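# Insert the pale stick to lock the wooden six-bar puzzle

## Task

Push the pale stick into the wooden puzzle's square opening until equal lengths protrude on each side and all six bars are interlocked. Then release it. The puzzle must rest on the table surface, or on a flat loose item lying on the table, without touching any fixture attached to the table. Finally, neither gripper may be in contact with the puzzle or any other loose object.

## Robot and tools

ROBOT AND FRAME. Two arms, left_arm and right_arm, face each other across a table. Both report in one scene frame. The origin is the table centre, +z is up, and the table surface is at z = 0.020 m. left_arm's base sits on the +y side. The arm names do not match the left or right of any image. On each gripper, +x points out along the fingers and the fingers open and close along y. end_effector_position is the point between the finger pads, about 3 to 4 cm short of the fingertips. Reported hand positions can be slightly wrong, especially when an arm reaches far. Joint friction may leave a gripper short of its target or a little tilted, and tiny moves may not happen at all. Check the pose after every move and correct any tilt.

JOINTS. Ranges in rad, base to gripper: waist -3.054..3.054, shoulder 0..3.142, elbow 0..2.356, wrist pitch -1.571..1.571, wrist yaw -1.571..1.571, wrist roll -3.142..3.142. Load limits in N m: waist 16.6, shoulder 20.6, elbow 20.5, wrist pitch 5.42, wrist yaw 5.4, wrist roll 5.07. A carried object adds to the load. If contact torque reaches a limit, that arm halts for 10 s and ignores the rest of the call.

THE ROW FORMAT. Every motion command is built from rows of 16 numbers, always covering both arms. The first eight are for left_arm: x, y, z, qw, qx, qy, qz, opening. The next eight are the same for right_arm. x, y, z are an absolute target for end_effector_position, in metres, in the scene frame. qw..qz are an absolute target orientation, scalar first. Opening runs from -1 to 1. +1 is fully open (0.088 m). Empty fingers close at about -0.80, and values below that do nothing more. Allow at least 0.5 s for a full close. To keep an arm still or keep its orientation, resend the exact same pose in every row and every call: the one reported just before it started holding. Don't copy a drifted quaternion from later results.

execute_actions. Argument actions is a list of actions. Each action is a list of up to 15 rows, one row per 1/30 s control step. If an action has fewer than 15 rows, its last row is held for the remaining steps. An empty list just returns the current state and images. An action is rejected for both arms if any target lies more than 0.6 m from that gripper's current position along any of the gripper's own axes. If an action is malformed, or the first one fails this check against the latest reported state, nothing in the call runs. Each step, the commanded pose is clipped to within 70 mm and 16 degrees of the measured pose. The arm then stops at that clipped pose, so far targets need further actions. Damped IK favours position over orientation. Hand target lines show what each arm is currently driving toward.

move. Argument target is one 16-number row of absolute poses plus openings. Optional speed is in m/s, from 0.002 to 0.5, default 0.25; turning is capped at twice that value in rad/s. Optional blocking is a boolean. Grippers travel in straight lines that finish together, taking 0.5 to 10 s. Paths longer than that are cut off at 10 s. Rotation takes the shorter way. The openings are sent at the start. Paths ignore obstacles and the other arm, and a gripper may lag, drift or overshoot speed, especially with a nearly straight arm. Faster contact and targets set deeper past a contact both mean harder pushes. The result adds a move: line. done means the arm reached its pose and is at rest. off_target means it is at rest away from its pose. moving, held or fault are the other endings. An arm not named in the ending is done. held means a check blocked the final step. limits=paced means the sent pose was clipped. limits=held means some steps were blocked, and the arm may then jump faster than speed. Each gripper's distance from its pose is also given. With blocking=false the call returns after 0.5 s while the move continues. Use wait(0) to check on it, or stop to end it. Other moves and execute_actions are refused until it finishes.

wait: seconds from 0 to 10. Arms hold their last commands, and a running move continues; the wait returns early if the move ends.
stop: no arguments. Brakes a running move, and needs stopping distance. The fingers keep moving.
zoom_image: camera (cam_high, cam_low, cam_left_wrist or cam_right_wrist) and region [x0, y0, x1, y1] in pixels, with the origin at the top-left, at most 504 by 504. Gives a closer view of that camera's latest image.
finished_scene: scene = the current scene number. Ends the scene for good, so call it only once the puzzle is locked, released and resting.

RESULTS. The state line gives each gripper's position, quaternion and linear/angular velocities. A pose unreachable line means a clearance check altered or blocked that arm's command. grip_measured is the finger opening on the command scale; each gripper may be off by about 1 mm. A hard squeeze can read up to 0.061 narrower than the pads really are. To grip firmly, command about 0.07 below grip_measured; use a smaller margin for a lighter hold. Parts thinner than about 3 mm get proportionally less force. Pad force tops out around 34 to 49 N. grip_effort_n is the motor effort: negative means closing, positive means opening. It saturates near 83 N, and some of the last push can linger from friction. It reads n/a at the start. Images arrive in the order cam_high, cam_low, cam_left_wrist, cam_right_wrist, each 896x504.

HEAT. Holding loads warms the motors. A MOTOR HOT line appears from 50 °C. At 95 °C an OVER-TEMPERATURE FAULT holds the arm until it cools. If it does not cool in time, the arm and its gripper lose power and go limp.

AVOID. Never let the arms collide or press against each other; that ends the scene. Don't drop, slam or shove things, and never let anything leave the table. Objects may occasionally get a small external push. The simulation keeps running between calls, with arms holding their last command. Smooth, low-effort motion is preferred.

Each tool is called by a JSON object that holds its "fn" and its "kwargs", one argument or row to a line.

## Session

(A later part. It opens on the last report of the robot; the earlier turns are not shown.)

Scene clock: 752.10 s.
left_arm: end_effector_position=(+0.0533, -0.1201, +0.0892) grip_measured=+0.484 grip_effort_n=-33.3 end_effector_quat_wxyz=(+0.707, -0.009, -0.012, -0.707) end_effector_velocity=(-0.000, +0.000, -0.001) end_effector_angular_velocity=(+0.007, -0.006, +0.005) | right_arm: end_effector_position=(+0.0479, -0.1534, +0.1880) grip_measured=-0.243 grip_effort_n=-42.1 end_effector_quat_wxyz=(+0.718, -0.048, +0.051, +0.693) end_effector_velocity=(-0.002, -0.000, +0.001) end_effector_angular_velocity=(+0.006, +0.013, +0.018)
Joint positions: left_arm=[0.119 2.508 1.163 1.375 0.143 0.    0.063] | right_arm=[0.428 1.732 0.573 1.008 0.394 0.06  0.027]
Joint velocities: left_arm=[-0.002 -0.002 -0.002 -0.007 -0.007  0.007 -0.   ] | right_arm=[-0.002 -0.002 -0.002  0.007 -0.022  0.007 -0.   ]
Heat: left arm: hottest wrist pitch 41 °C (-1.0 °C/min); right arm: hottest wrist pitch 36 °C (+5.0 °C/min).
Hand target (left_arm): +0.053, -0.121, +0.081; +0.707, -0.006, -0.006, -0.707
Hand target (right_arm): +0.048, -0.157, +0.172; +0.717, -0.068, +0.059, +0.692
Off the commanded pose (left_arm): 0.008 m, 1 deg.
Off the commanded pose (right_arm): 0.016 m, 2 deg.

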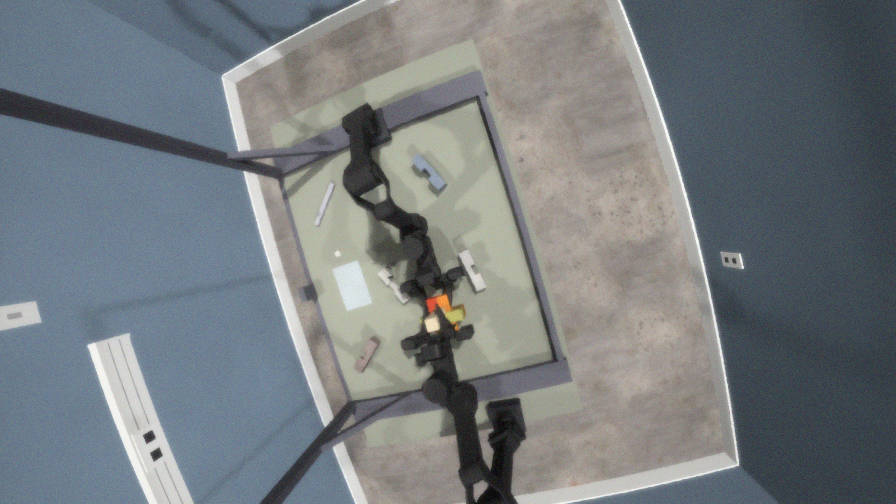

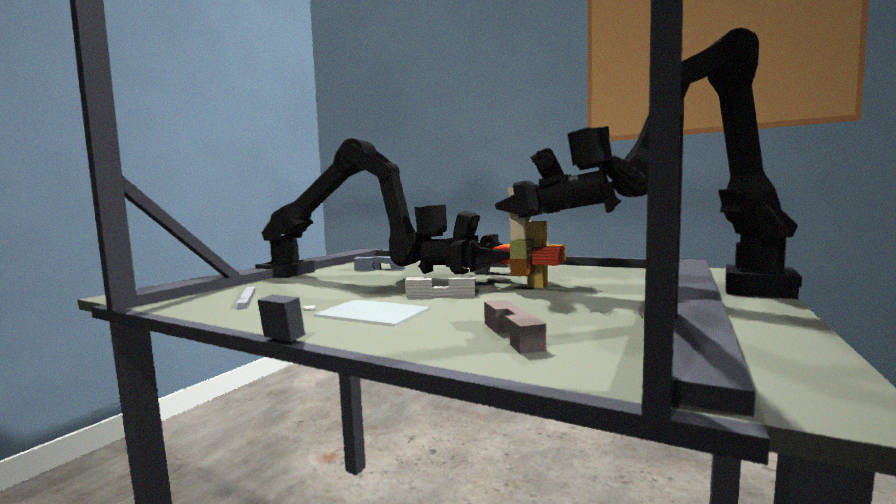

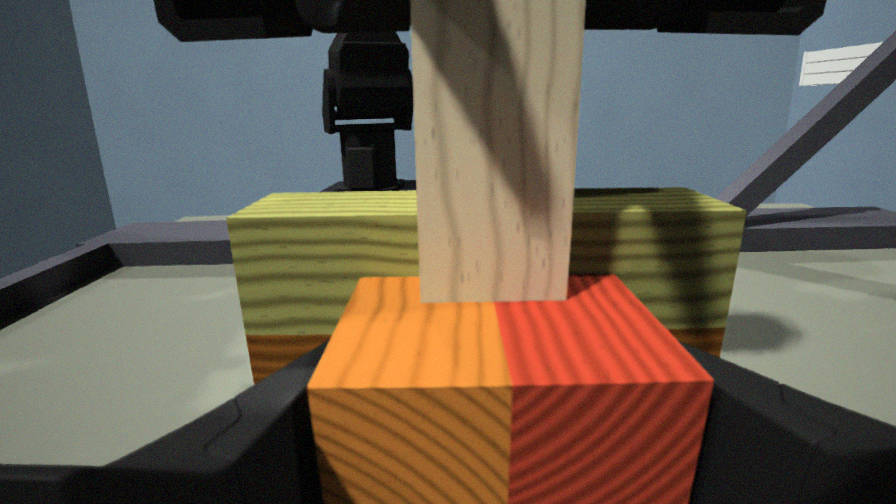

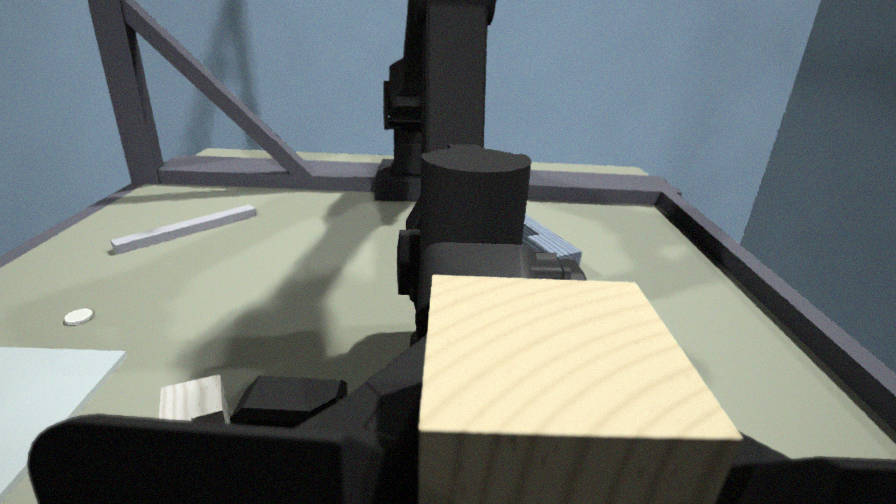

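{"fn": "execute_actions", "kwargs": {
  "actions": [
    [[0.053, -0.121, 0.081, 0.7071, -0.0062, -0.0062, -0.7071, 0.478, 0.0478, -0.1564, 0.1735, 0.7166, -0.0665, 0.0588, 0.692, -0.25],[0.053, -0.121, 0.081, 0.7071, -0.0062, -0.0062, -0.7071, 0.478, 0.0478, -0.1564, 0.175, 0.7167, -0.065, 0.0582, 0.6921, -0.25],[0.053, -0.121, 0.081, 0.7071, -0.0062, -0.0062, -0.7071, 0.478, 0.0478, -0.1564, 0.1765, 0.7168, -0.0635, 0.0576, 0.6922, -0.25],[0.053, -0.121, 0.081, 0.7071, -0.0062, -0.0062, -0.7071, 0.478, 0.0478, -0.1564, 0.178, 0.7169, -0.062, 0.057, 0.6923, -0.25],[0.053, -0.121, 0.081, 0.7071, -0.0062, -0.0062, -0.7071, 0.478, 0.0478, -0.1564, 0.1795, 0.717, -0.0605, 0.0564, 0.6924, -0.25],[0.053, -0.121, 0.081, 0.7071, -0.0062, -0.0062, -0.7071, 0.478, 0.0478, -0.1564, 0.181, 0.7171, -0.059, 0.0558, 0.6925, -0.25],[0.053, -0.121, 0.081, 0.7071, -0.0062, -0.0062, -0.7071, 0.478, 0.0478, -0.1564, 0.1825, 0.7172, -0.0575, 0.0552, 0.6926, -0.25],[0.053, -0.121, 0.081, 0.7071, -0.0062, -0.0062, -0.7071, 0.478, 0.0478, -0.1564, 0.184, 0.7173, -0.056, 0.0546, 0.6927, -0.25],[0.053, -0.121, 0.081, 0.7071, -0.0062, -0.0062, -0.7071, 0.478, 0.0478, -0.1564, 0.1855, 0.7174, -0.0545, 0.054, 0.6928, -0.25],[0.053, -0.121, 0.081, 0.7071, -0.0062, -0.0062, -0.7071, 0.478, 0.0478, -0.1564, 0.187, 0.7175, -0.053, 0.0534, 0.6929, -0.25],[0.053, -0.121, 0.081, 0.7071, -0.0062, -0.0062, -0.7071, 0.478, 0.0478, -0.1564, 0.188, 0.7176, -0.0515, 0.0528, 0.693, -0.25]],
    [[0.053, -0.121, 0.081, 0.7071, -0.0062, -0.0062, -0.7071, 0.478, 0.0478, -0.1564, 0.188, 0.7176, -0.0515, 0.0528, 0.693, -0.245],[0.053, -0.121, 0.081, 0.7071, -0.0062, -0.0062, -0.7071, 0.478, 0.0478, -0.1564, 0.188, 0.7176, -0.0515, 0.0528, 0.693, -0.24],[0.053, -0.121, 0.081, 0.7071, -0.0062, -0.0062, -0.7071, 0.478, 0.0478, -0.1564, 0.188, 0.7176, -0.0515, 0.0528, 0.693, -0.235],[0.053, -0.121, 0.081, 0.7071, -0.0062, -0.0062, -0.7071, 0.478, 0.0478, -0.1564, 0.188, 0.7176, -0.0515, 0.0528, 0.693, -0.23],[0.053, -0.121, 0.081, 0.7071, -0.0062, -0.0062, -0.7071, 0.478, 0.0478, -0.1564, 0.188, 0.7176, -0.0515, 0.0528, 0.693, -0.225],[0.053, -0.121, 0.081, 0.7071, -0.0062, -0.0062, -0.7071, 0.478, 0.0478, -0.1564, 0.188, 0.7176, -0.0515, 0.0528, 0.693, -0.22],[0.053, -0.121, 0.081, 0.7071, -0.0062, -0.0062, -0.7071, 0.478, 0.0478, -0.1564, 0.188, 0.7176, -0.0515, 0.0528, 0.693, -0.215],[0.053, -0.121, 0.081, 0.7071, -0.0062, -0.0062, -0.7071, 0.478, 0.0478, -0.1564, 0.188, 0.7176, -0.0515, 0.0528, 0.693, -0.21],[0.053, -0.121, 0.081, 0.7071, -0.0062, -0.0062, -0.7071, 0.478, 0.0478, -0.1564, 0.188, 0.7176, -0.0515, 0.0528, 0.693, -0.2],[0.053, -0.121, 0.081, 0.7071, -0.0062, -0.0062, -0.7071, 0.478, 0.0478, -0.1564, 0.188, 0.7176, -0.0515, 0.0528, 0.693, -0.19],[0.053, -0.121, 0.081, 0.7071, -0.0062, -0.0062, -0.7071, 0.478, 0.0478, -0.1564, 0.188, 0.7176, -0.0515, 0.0528, 0.693, -0.18],[0.053, -0.121, 0.081, 0.7071, -0.0062, -0.0062, -0.7071, 0.478, 0.0478, -0.1564, 0.188, 0.7176, -0.0515, 0.0528, 0.693, -0.16],[0.053, -0.121, 0.081, 0.7071, -0.0062, -0.0062, -0.7071, 0.478, 0.0478, -0.1564, 0.188, 0.7176, -0.0515, 0.0528, 0.693, -0.14],[0.053, -0.121, 0.081, 0.7071, -0.0062, -0.0062, -0.7071, 0.478, 0.0478, -0.1564, 0.188, 0.7176, -0.0515, 0.0528, 0.693, -0.12],[0.053, -0.121, 0.081, 0.7071, -0.0062, -0.0062, -0.7071, 0.478, 0.0478, -0.1564, 0.188, 0.7176, -0.0515, 0.0528, 0.693, -0.1]],
    [[0.053, -0.121, 0.081, 0.7071, -0.0062, -0.0062, -0.7071, 0.478, 0.0478, -0.1564, 0.188, 0.7176, -0.0515, 0.0528, 0.693, -0.05]]
  ]
}}

{"fn": "zoom_image", "kwargs": {
  "camera": "cam_low",
  "region": [470, 130, 590, 300]
}}

Scene clock: 777.80 s.
left_arm: end_effector_position=(+0.0533, -0.1200, +0.0890) grip_measured=+0.484 grip_effort_n=-33.3 end_effector_quat_wxyz=(+0.707, -0.009, -0.012, -0.707) end_effector_velocity=(-0.003, +0.000, -0.004) end_effector_angular_velocity=(+0.022, +0.025, -0.010) | right_arm: end_effector_position=(+0.0477, -0.1542, +0.1894) grip_measured=-0.053 grip_effort_n=16.0 end_effector_quat_wxyz=(+0.717, -0.049, +0.051, +0.693) end_effector_velocity=(+0.000, -0.000, -0.003) end_effector_angular_velocity=(-0.012, -0.011, +0.006)
Joint positions: left_arm=[0.119 2.508 1.163 1.375 0.143 0.    0.063] | right_arm=[0.429 1.722 0.572 0.995 0.394 0.06  0.036]
Joint velocities: left_arm=[-0.002 -0.002 -0.002 -0.022  0.007 -0.022 -0.   ] | right_arm=[-0.002  0.002 -0.002 -0.007 -0.007 -0.007  0.   ]
Heat: left arm: hottest wrist pitch 40 °C (-1.0 °C/min); right arm: hottest wrist pitch 35 °C (+3.0 °C/min).
Hand target (left_arm): +0.053, -0.121, +0.081; +0.707, -0.006, -0.006, -0.707
Hand target (right_arm): +0.048, -0.156, +0.188; +0.717, -0.051, +0.053, +0.693
Off the commanded pose (left_arm): 0.008 m, 1 deg.
Off the commanded pose (right_arm): 0.003 m, 0 deg.

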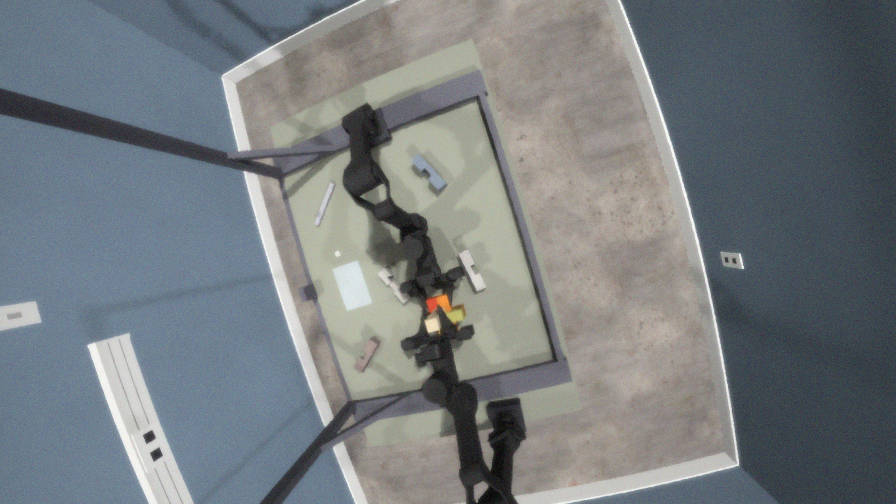

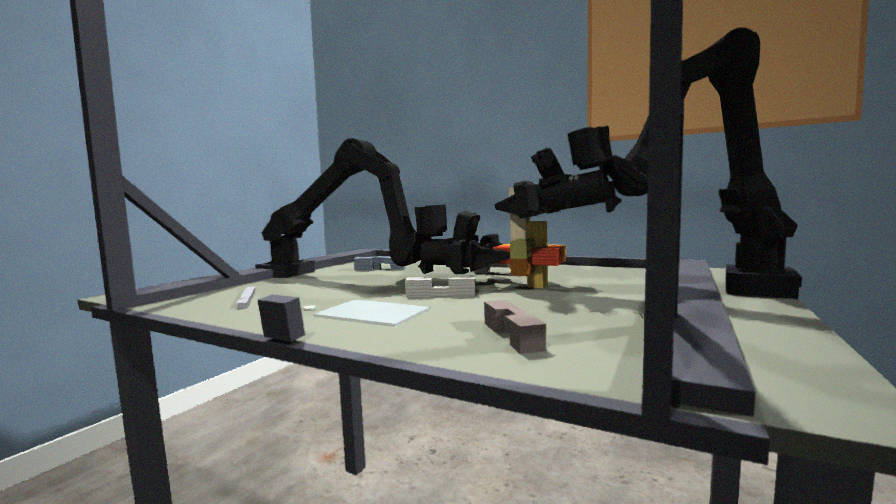

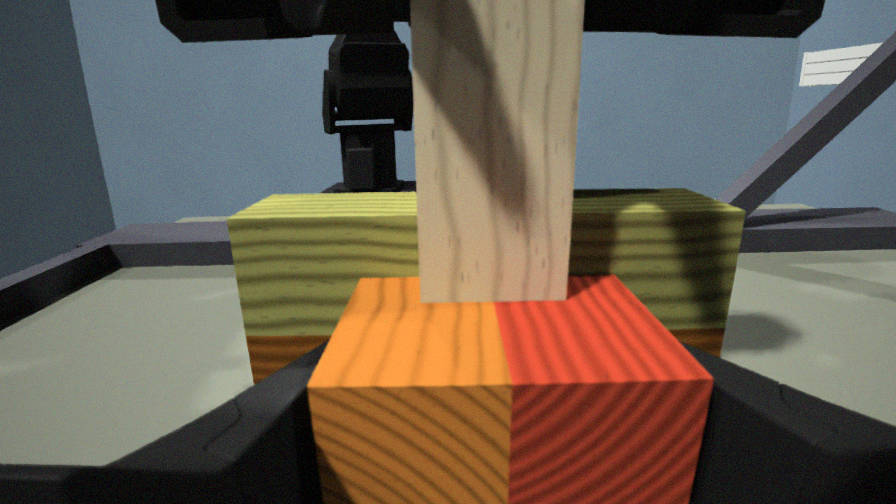

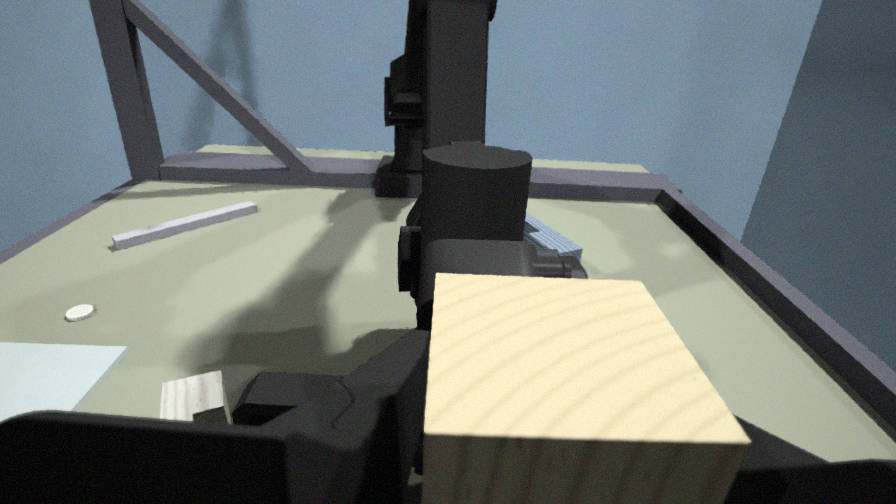

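Region (470, 130, 590, 300) of cam_low's 896x504 image, scaled by 2.965, with more detail than that image has; it fills the left 356 columns of this view, and the rest is white.

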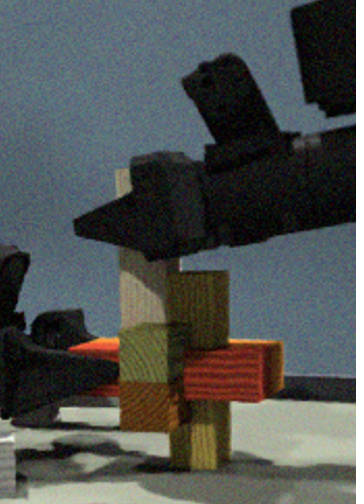

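{"fn": "move", "kwargs": {
  "target": [0.053, -0.121, 0.089, 0.7071, -0.0062, -0.0062, -0.7071, 0.478, 0.0478, -0.158, 0.258, 0.7176, -0.0515, 0.0528, 0.693, 0.0],
  "speed": 0.08
}}

{"fn": "move", "kwargs": {
  "target": [0.053, -0.121, 0.089, 0.7071, -0.0062, -0.0062, -0.7071, 0.478, 0.047, -0.184, 0.255, 0.6646, -0.2658, 0.2753, 0.6418, -0.78],
  "speed": 0.2
}}

{"fn": "zoom_image", "kwargs": {
  "camera": "cam_low",
  "region": [470, 130, 590, 300]
}}

Scene clock: 790.73 s.
left_arm: end_effector_position=(+0.0533, -0.1202, +0.0875) grip_measured=+0.484 grip_effort_n=-33.3 end_effector_quat_wxyz=(+0.707, -0.006, -0.008, -0.707) end_effector_velocity=(-0.000, +0.000, -0.001) end_effector_angular_velocity=(+0.007, +0.009, +0.005) | right_arm: end_effector_position=(+0.0485, -0.1586, +0.2525) grip_measured=-0.002 grip_effort_n=16.0 end_effector_quat_wxyz=(+0.716, -0.057, +0.055, +0.693) end_effector_velocity=(+0.002, +0.000, -0.004) end_effector_angular_velocity=(-0.012, +0.004, -0.001)
Joint positions: left_arm=[0.119 2.507 1.163 1.365 0.143 0.    0.063] | right_arm=[0.431 1.485 0.683 0.631 0.394 0.06  0.039]
Joint velocities: left_arm=[-0.002 -0.002 -0.002 -0.007 -0.007 -0.007  0.   ] | right_arm=[-0.007  0.002 -0.002 -0.007 -0.007  0.007 -0.   ]
Heat: left arm: hottest wrist pitch 40 °C (-1.0 °C/min); right arm: hottest wrist pitch 35 °C (+1.0 °C/min).
Hand target (left_arm): +0.053, -0.121, +0.089; +0.707, -0.006, -0.006, -0.707
Hand target (right_arm): +0.048, -0.158, +0.258; +0.717, -0.051, +0.053, +0.693
Off the commanded pose (left_arm): 0.002 m, 0 deg.
Off the commanded pose (right_arm): 0.006 m, 1 deg.
move: done

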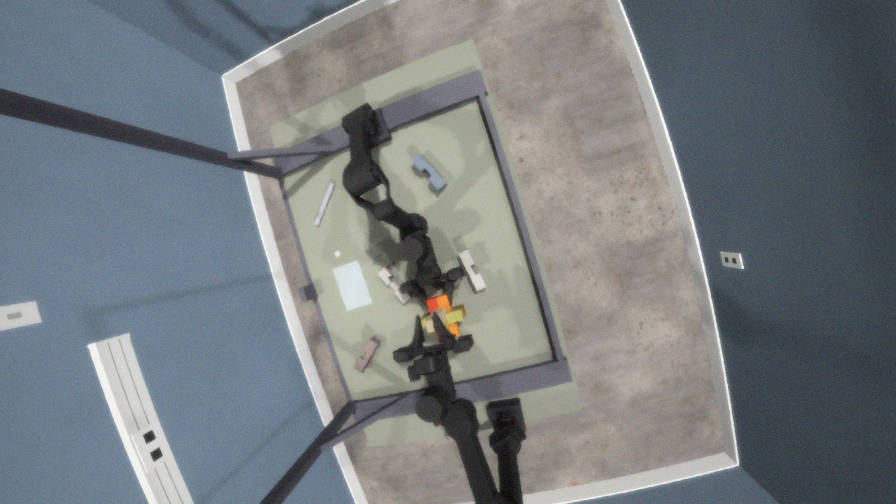

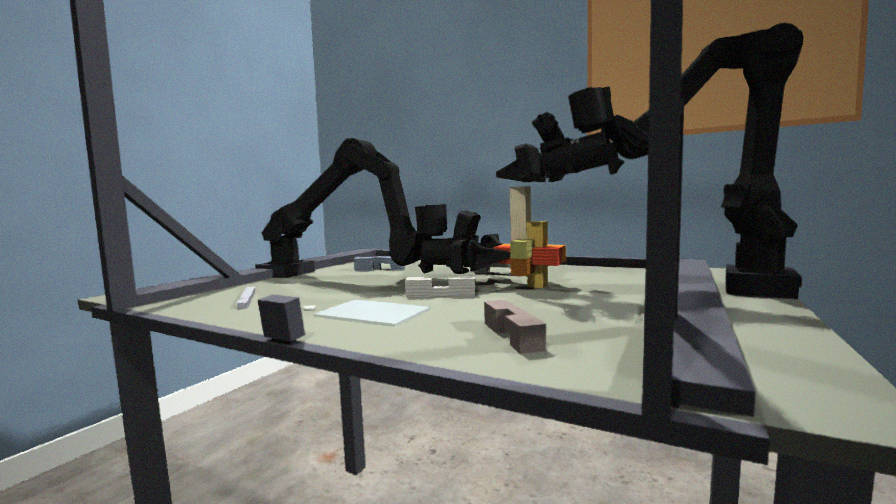

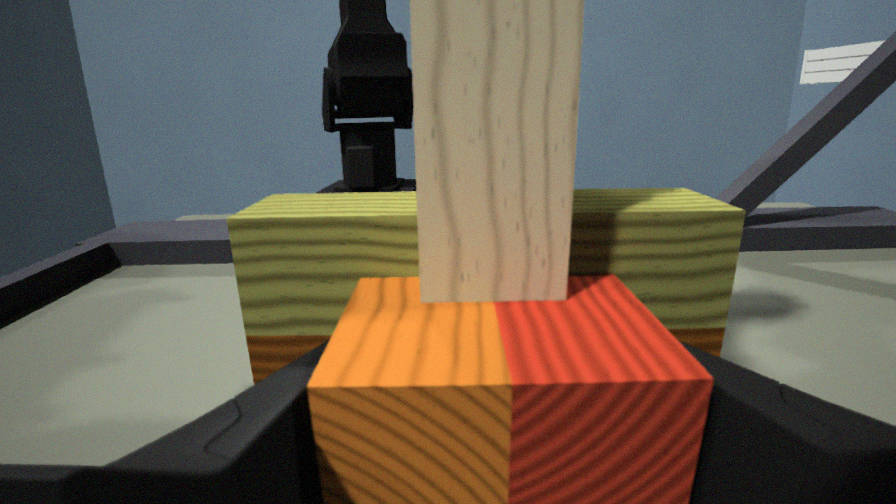

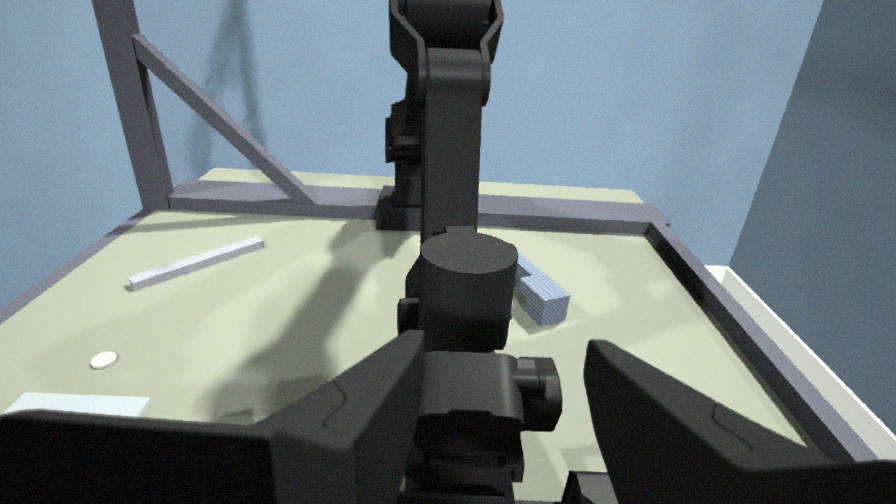

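Scene clock: 792.73 s.
left_arm: end_effector_position=(+0.0533, -0.1202, +0.0875) grip_measured=+0.484 grip_effort_n=-33.3 end_effector_quat_wxyz=(+0.707, -0.006, -0.008, -0.707) end_effector_velocity=(-0.005, -0.000, +0.002) end_effector_angular_velocity=(-0.007, +0.006, -0.015) | right_arm: end_effector_position=(+0.0482, -0.1872, +0.2552) grip_measured=-0.777 grip_effort_n=-18.4 end_effector_quat_wxyz=(+0.667, -0.266, +0.273, +0.640) end_effector_velocity=(-0.000, +0.000, -0.003) end_effector_angular_velocity=(-0.014, -0.004, +0.008)
Joint positions: left_arm=[0.119 2.507 1.163 1.365 0.143 0.    0.063] | right_arm=[ 0.415  1.464  1.18  -0.539  0.276  0.278  0.001]
Joint velocities: left_arm=[-0.007 -0.002 -0.002  0.007  0.007 -0.007 -0.   ] | right_arm=[-0.002  0.007  0.002 -0.007 -0.007 -0.007 -0.   ]
Heat: left arm: hottest wrist pitch 40 °C (-1.0 °C/min); right arm: hottest wrist pitch 35 °C (+1.0 °C/min).
Hand target (left_arm): +0.053, -0.121, +0.089; +0.707, -0.006, -0.006, -0.707
Hand target (right_arm): +0.047, -0.185, +0.255; +0.666, -0.265, +0.276, +0.640
Off the commanded pose (left_arm): 0.002 m, 0 deg.
Off the commanded pose (right_arm): 0.003 m, 0 deg.
move: done

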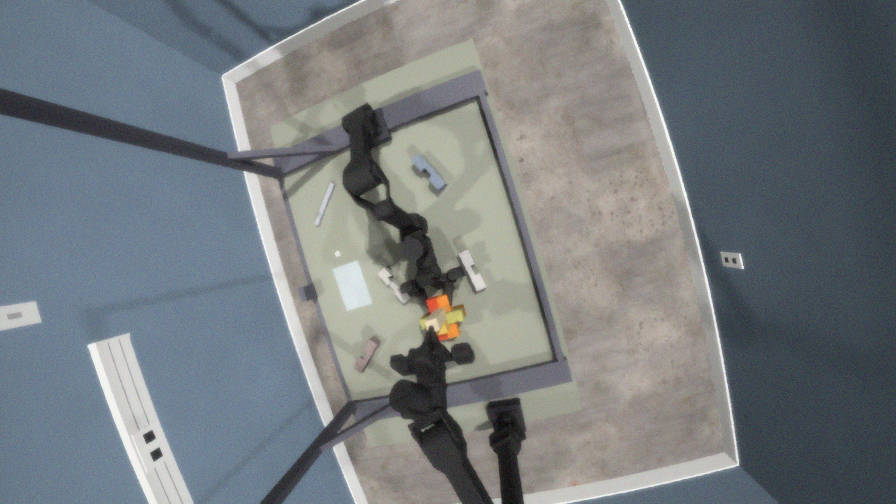

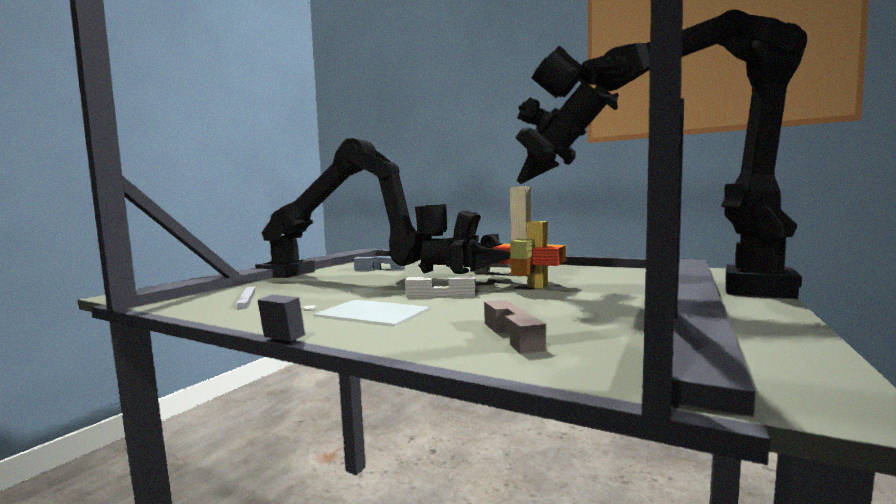

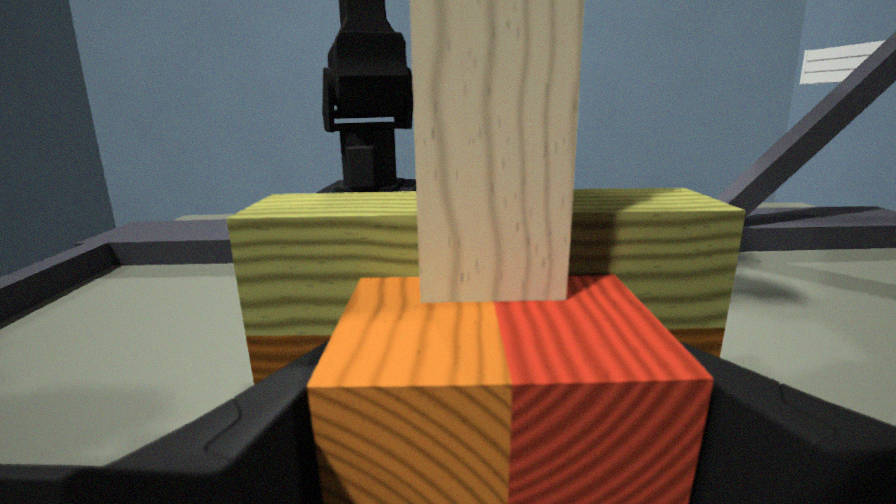

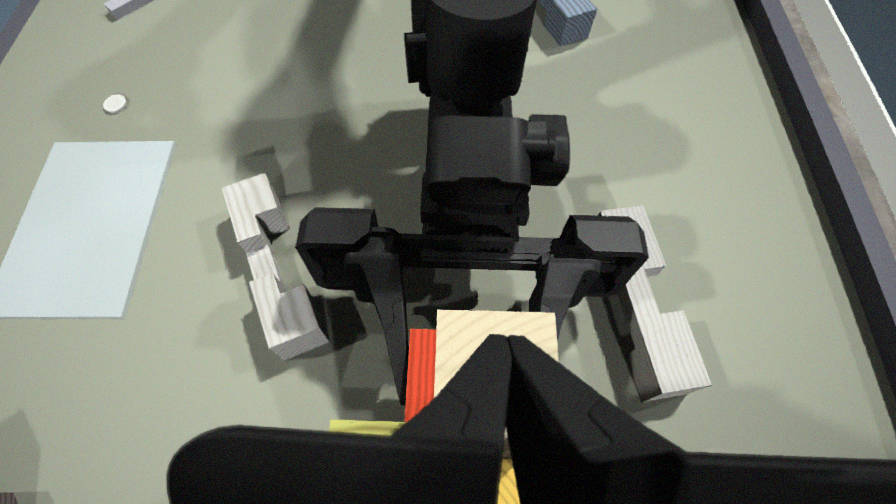

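Region (470, 130, 590, 300) of cam_low's 896x504 image, scaled by 2.965, with more detail than that image has; it fills the left 356 columns of this view, and the rest is white.

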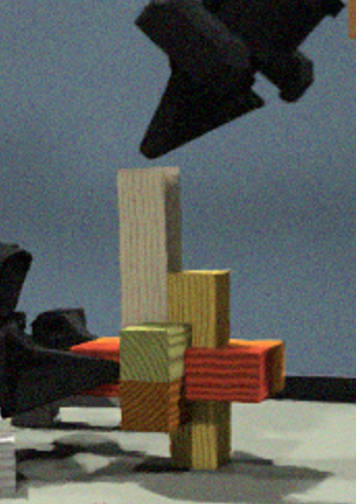

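{"fn": "execute_actions", "kwargs": {
  "actions": []
}}

Scene clock: 803.37 s.
left_arm: end_effector_position=(+0.0533, -0.1202, +0.0875) grip_measured=+0.484 grip_effort_n=-33.3 end_effector_quat_wxyz=(+0.707, -0.006, -0.008, -0.707) end_effector_velocity=(-0.002, -0.000, +0.005) end_effector_angular_velocity=(-0.012, +0.005, -0.010) | right_arm: end_effector_position=(+0.0482, -0.1872, +0.2554) grip_measured=-0.777 grip_effort_n=-18.4 end_effector_quat_wxyz=(+0.668, -0.266, +0.273, +0.640) end_effector_velocity=(-0.000, +0.001, +0.001) end_effector_angular_velocity=(+0.005, +0.002, +0.008)
Joint positions: left_arm=[0.119 2.507 1.163 1.365 0.143 0.    0.063] | right_arm=[ 0.415  1.464  1.181 -0.539  0.276  0.279  0.001]
Joint velocities: left_arm=[-0.002 -0.007 -0.002  0.007  0.007 -0.007 -0.   ] | right_arm=[-0.002 -0.002 -0.002  0.007 -0.007 -0.007  0.   ]
Heat: left arm: hottest shoulder 41 °C (+0.0 °C/min); right arm: hottest wrist pitch 35 °C (-1.0 °C/min).
Hand target (left_arm): +0.053, -0.121, +0.089; +0.707, -0.006, -0.006, -0.707
Hand target (right_arm): +0.047, -0.185, +0.255; +0.666, -0.265, +0.276, +0.640
Off the commanded pose (left_arm): 0.002 m, 0 deg.
Off the commanded pose (right_arm): 0.003 m, 0 deg.

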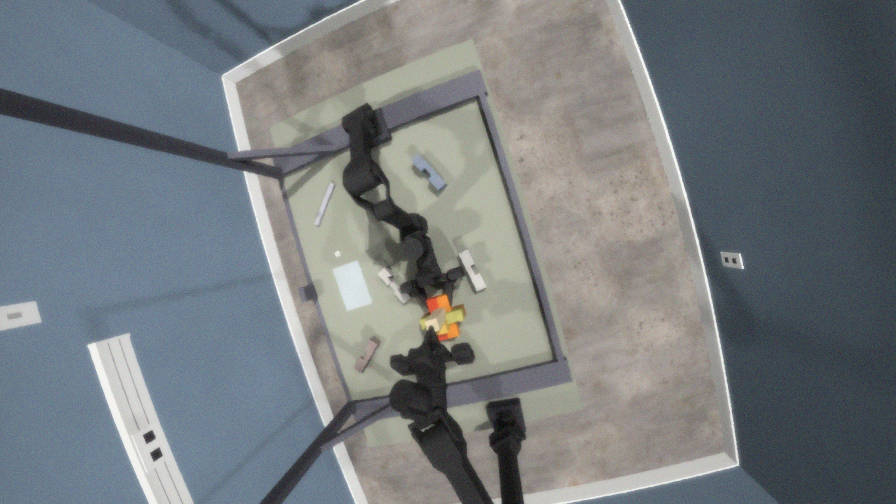

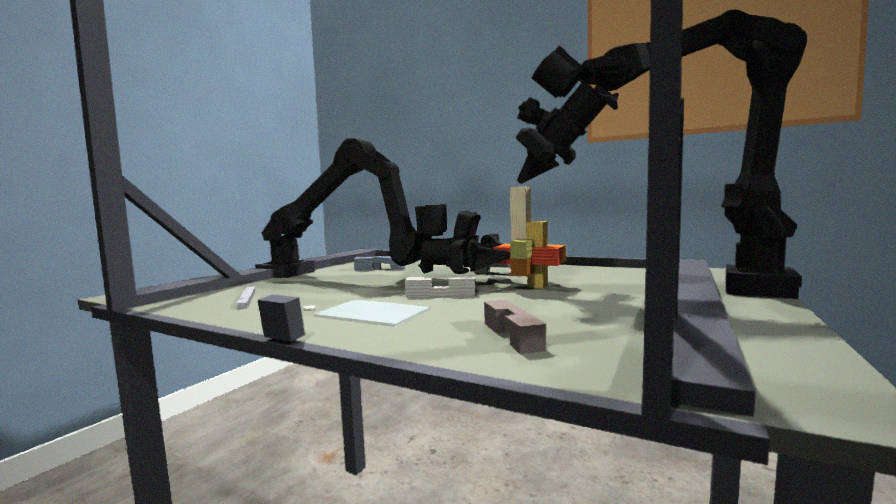

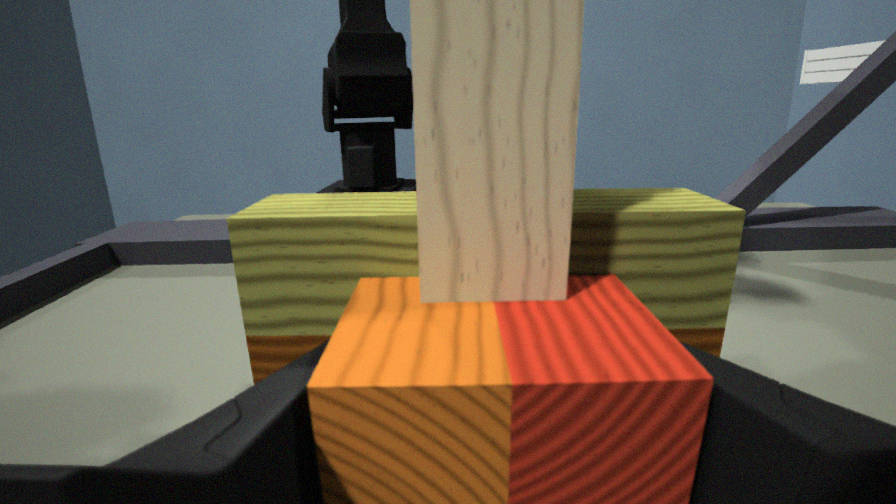

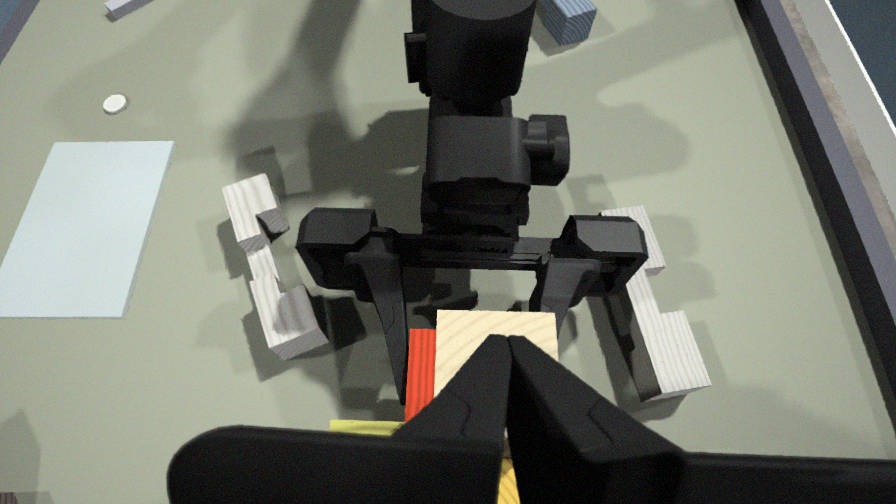

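{"fn": "execute_actions", "kwargs": {
  "actions": [
    [[0.053,-0.121,0.090,0.7071,-0.0062,-0.0062,-0.7071,0.478,0.047,-0.184,0.254,0.6646,-0.2658,0.2753,0.6418,-0.78],[0.053,-0.121,0.090,0.7071,-0.0062,-0.0062,-0.7071,0.478,0.047,-0.184,0.253,0.6646,-0.2658,0.2753,0.6418,-0.78],[0.053,-0.121,0.090,0.7071,-0.0062,-0.0062,-0.7071,0.478,0.047,-0.184,0.252,0.6646,-0.2658,0.2753,0.6418,-0.78],[0.053,-0.121,0.090,0.7071,-0.0062,-0.0062,-0.7071,0.478,0.047,-0.184,0.251,0.6646,-0.2658,0.2753,0.6418,-0.78],[0.053,-0.121,0.090,0.7071,-0.0062,-0.0062,-0.7071,0.478,0.047,-0.184,0.250,0.6646,-0.2658,0.2753,0.6418,-0.78],[0.053,-0.121,0.090,0.7071,-0.0062,-0.0062,-0.7071,0.478,0.047,-0.184,0.249,0.6646,-0.2658,0.2753,0.6418,-0.78],[0.053,-0.121,0.090,0.7071,-0.0062,-0.0062,-0.7071,0.478,0.047,-0.184,0.248,0.6646,-0.2658,0.2753,0.6418,-0.78],[0.053,-0.121,0.090,0.7071,-0.0062,-0.0062,-0.7071,0.478,0.047,-0.184,0.247,0.6646,-0.2658,0.2753,0.6418,-0.78],[0.053,-0.121,0.090,0.7071,-0.0062,-0.0062,-0.7071,0.478,0.047,-0.184,0.246,0.6646,-0.2658,0.2753,0.6418,-0.78],[0.053,-0.121,0.090,0.7071,-0.0062,-0.0062,-0.7071,0.478,0.047,-0.184,0.245,0.6646,-0.2658,0.2753,0.6418,-0.78]],
    [[0.053,-0.121,0.090,0.7071,-0.0062,-0.0062,-0.7071,0.478,0.047,-0.184,0.2445,0.6646,-0.2658,0.2753,0.6418,-0.78],[0.053,-0.121,0.090,0.7071,-0.0062,-0.0062,-0.7071,0.478,0.047,-0.184,0.244,0.6646,-0.2658,0.2753,0.6418,-0.78],[0.053,-0.121,0.090,0.7071,-0.0062,-0.0062,-0.7071,0.478,0.047,-0.184,0.2435,0.6646,-0.2658,0.2753,0.6418,-0.78],[0.053,-0.121,0.090,0.7071,-0.0062,-0.0062,-0.7071,0.478,0.047,-0.184,0.243,0.6646,-0.2658,0.2753,0.6418,-0.78],[0.053,-0.121,0.090,0.7071,-0.0062,-0.0062,-0.7071,0.478,0.047,-0.184,0.2425,0.6646,-0.2658,0.2753,0.6418,-0.78],[0.053,-0.121,0.090,0.7071,-0.0062,-0.0062,-0.7071,0.478,0.047,-0.184,0.242,0.6646,-0.2658,0.2753,0.6418,-0.78],[0.053,-0.121,0.090,0.7071,-0.0062,-0.0062,-0.7071,0.478,0.047,-0.184,0.2415,0.6646,-0.2658,0.2753,0.6418,-0.78],[0.053,-0.121,0.090,0.7071,-0.0062,-0.0062,-0.7071,0.478,0.047,-0.184,0.241,0.6646,-0.2658,0.2753,0.6418,-0.78],[0.053,-0.121,0.090,0.7071,-0.0062,-0.0062,-0.7071,0.478,0.047,-0.184,0.2405,0.6646,-0.2658,0.2753,0.6418,-0.78],[0.053,-0.121,0.090,0.7071,-0.0062,-0.0062,-0.7071,0.478,0.047,-0.184,0.240,0.6646,-0.2658,0.2753,0.6418,-0.78]]
  ]
}}

{"fn": "zoom_image", "kwargs": {
  "camera": "cam_low",
  "region": [470, 130, 590, 300]
}}

Scene clock: 816.07 s.
left_arm: end_effector_position=(+0.0533, -0.1203, +0.0878) grip_measured=+0.484 grip_effort_n=-33.3 end_effector_quat_wxyz=(+0.707, -0.006, -0.008, -0.707) end_effector_velocity=(-0.000, +0.000, -0.001) end_effector_angular_velocity=(+0.007, +0.009, +0.005) | right_arm: end_effector_position=(+0.0466, -0.1831, +0.2499) grip_measured=-0.777 grip_effort_n=-18.4 end_effector_quat_wxyz=(+0.668, -0.256, +0.270, +0.644) end_effector_velocity=(-0.000, +0.000, -0.003) end_effector_angular_velocity=(-0.004, -0.001, +0.008)
Joint positions: left_arm=[0.119 2.505 1.163 1.362 0.143 0.    0.063] | right_arm=[ 0.414  1.469  1.152 -0.482  0.272  0.278  0.001]
Joint velocities: left_arm=[-0.002 -0.002 -0.002 -0.007 -0.007 -0.007 -0.   ] | right_arm=[-0.002  0.002 -0.007  0.007 -0.007 -0.007 -0.   ]
Heat: left arm: hottest shoulder 42 °C (+1.0 °C/min); right arm: hottest elbow 35 °C (-1.0 °C/min).
Hand target (left_arm): +0.053, -0.121, +0.090; +0.707, -0.006, -0.006, -0.707
Hand target (right_arm): +0.047, -0.184, +0.240; +0.665, -0.266, +0.275, +0.642
Off the commanded pose (left_arm): 0.002 m, 0 deg.
Off the commanded pose (right_arm): 0.010 m, 1 deg.

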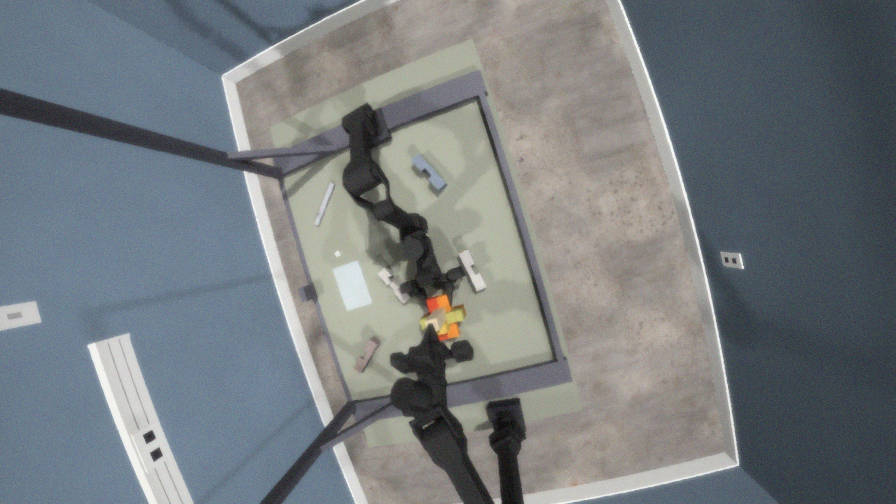

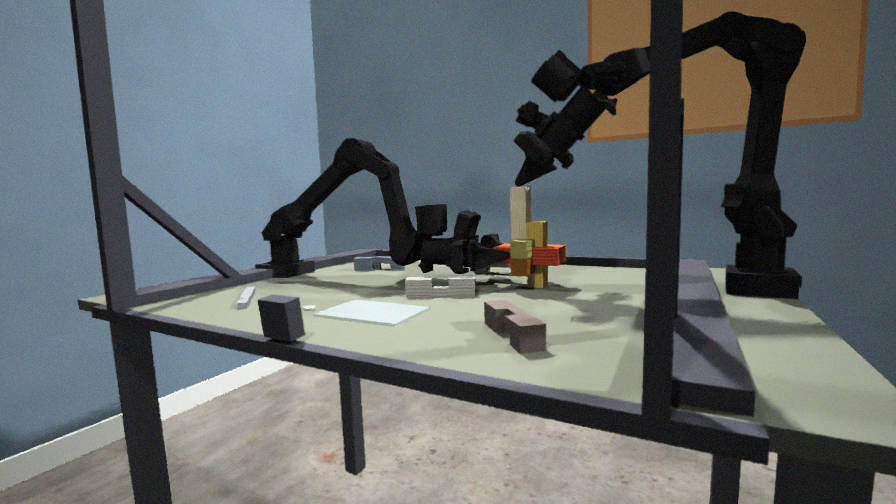

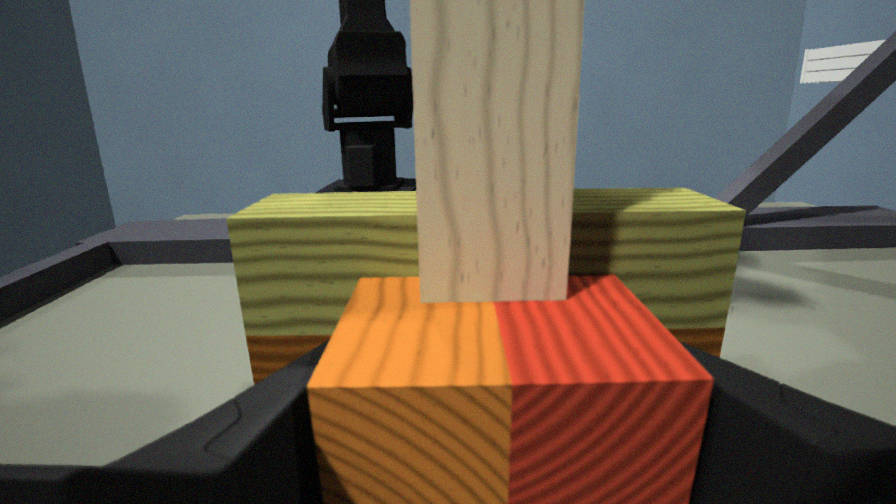

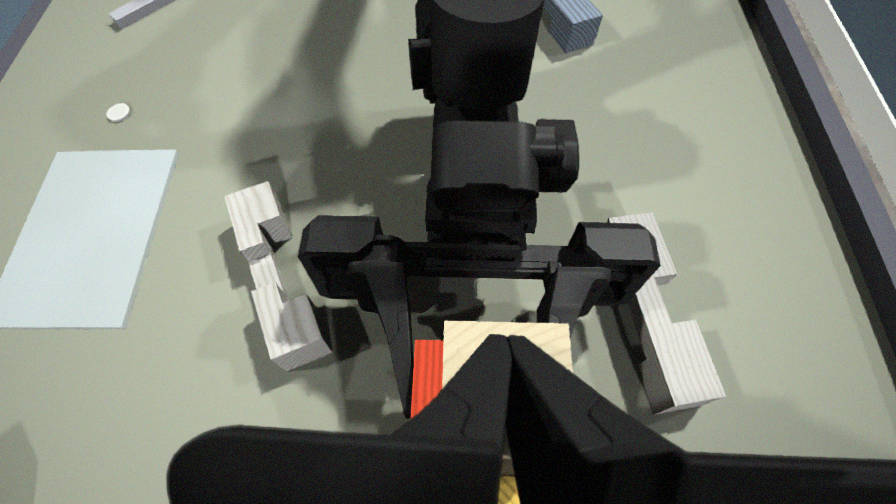

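Region (470, 130, 590, 300) of cam_low's 896x504 image, scaled by 2.965, with more detail than that image has; it fills the left 356 columns of this view, and the rest is white.

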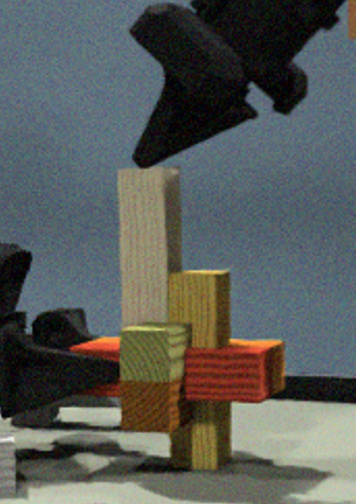

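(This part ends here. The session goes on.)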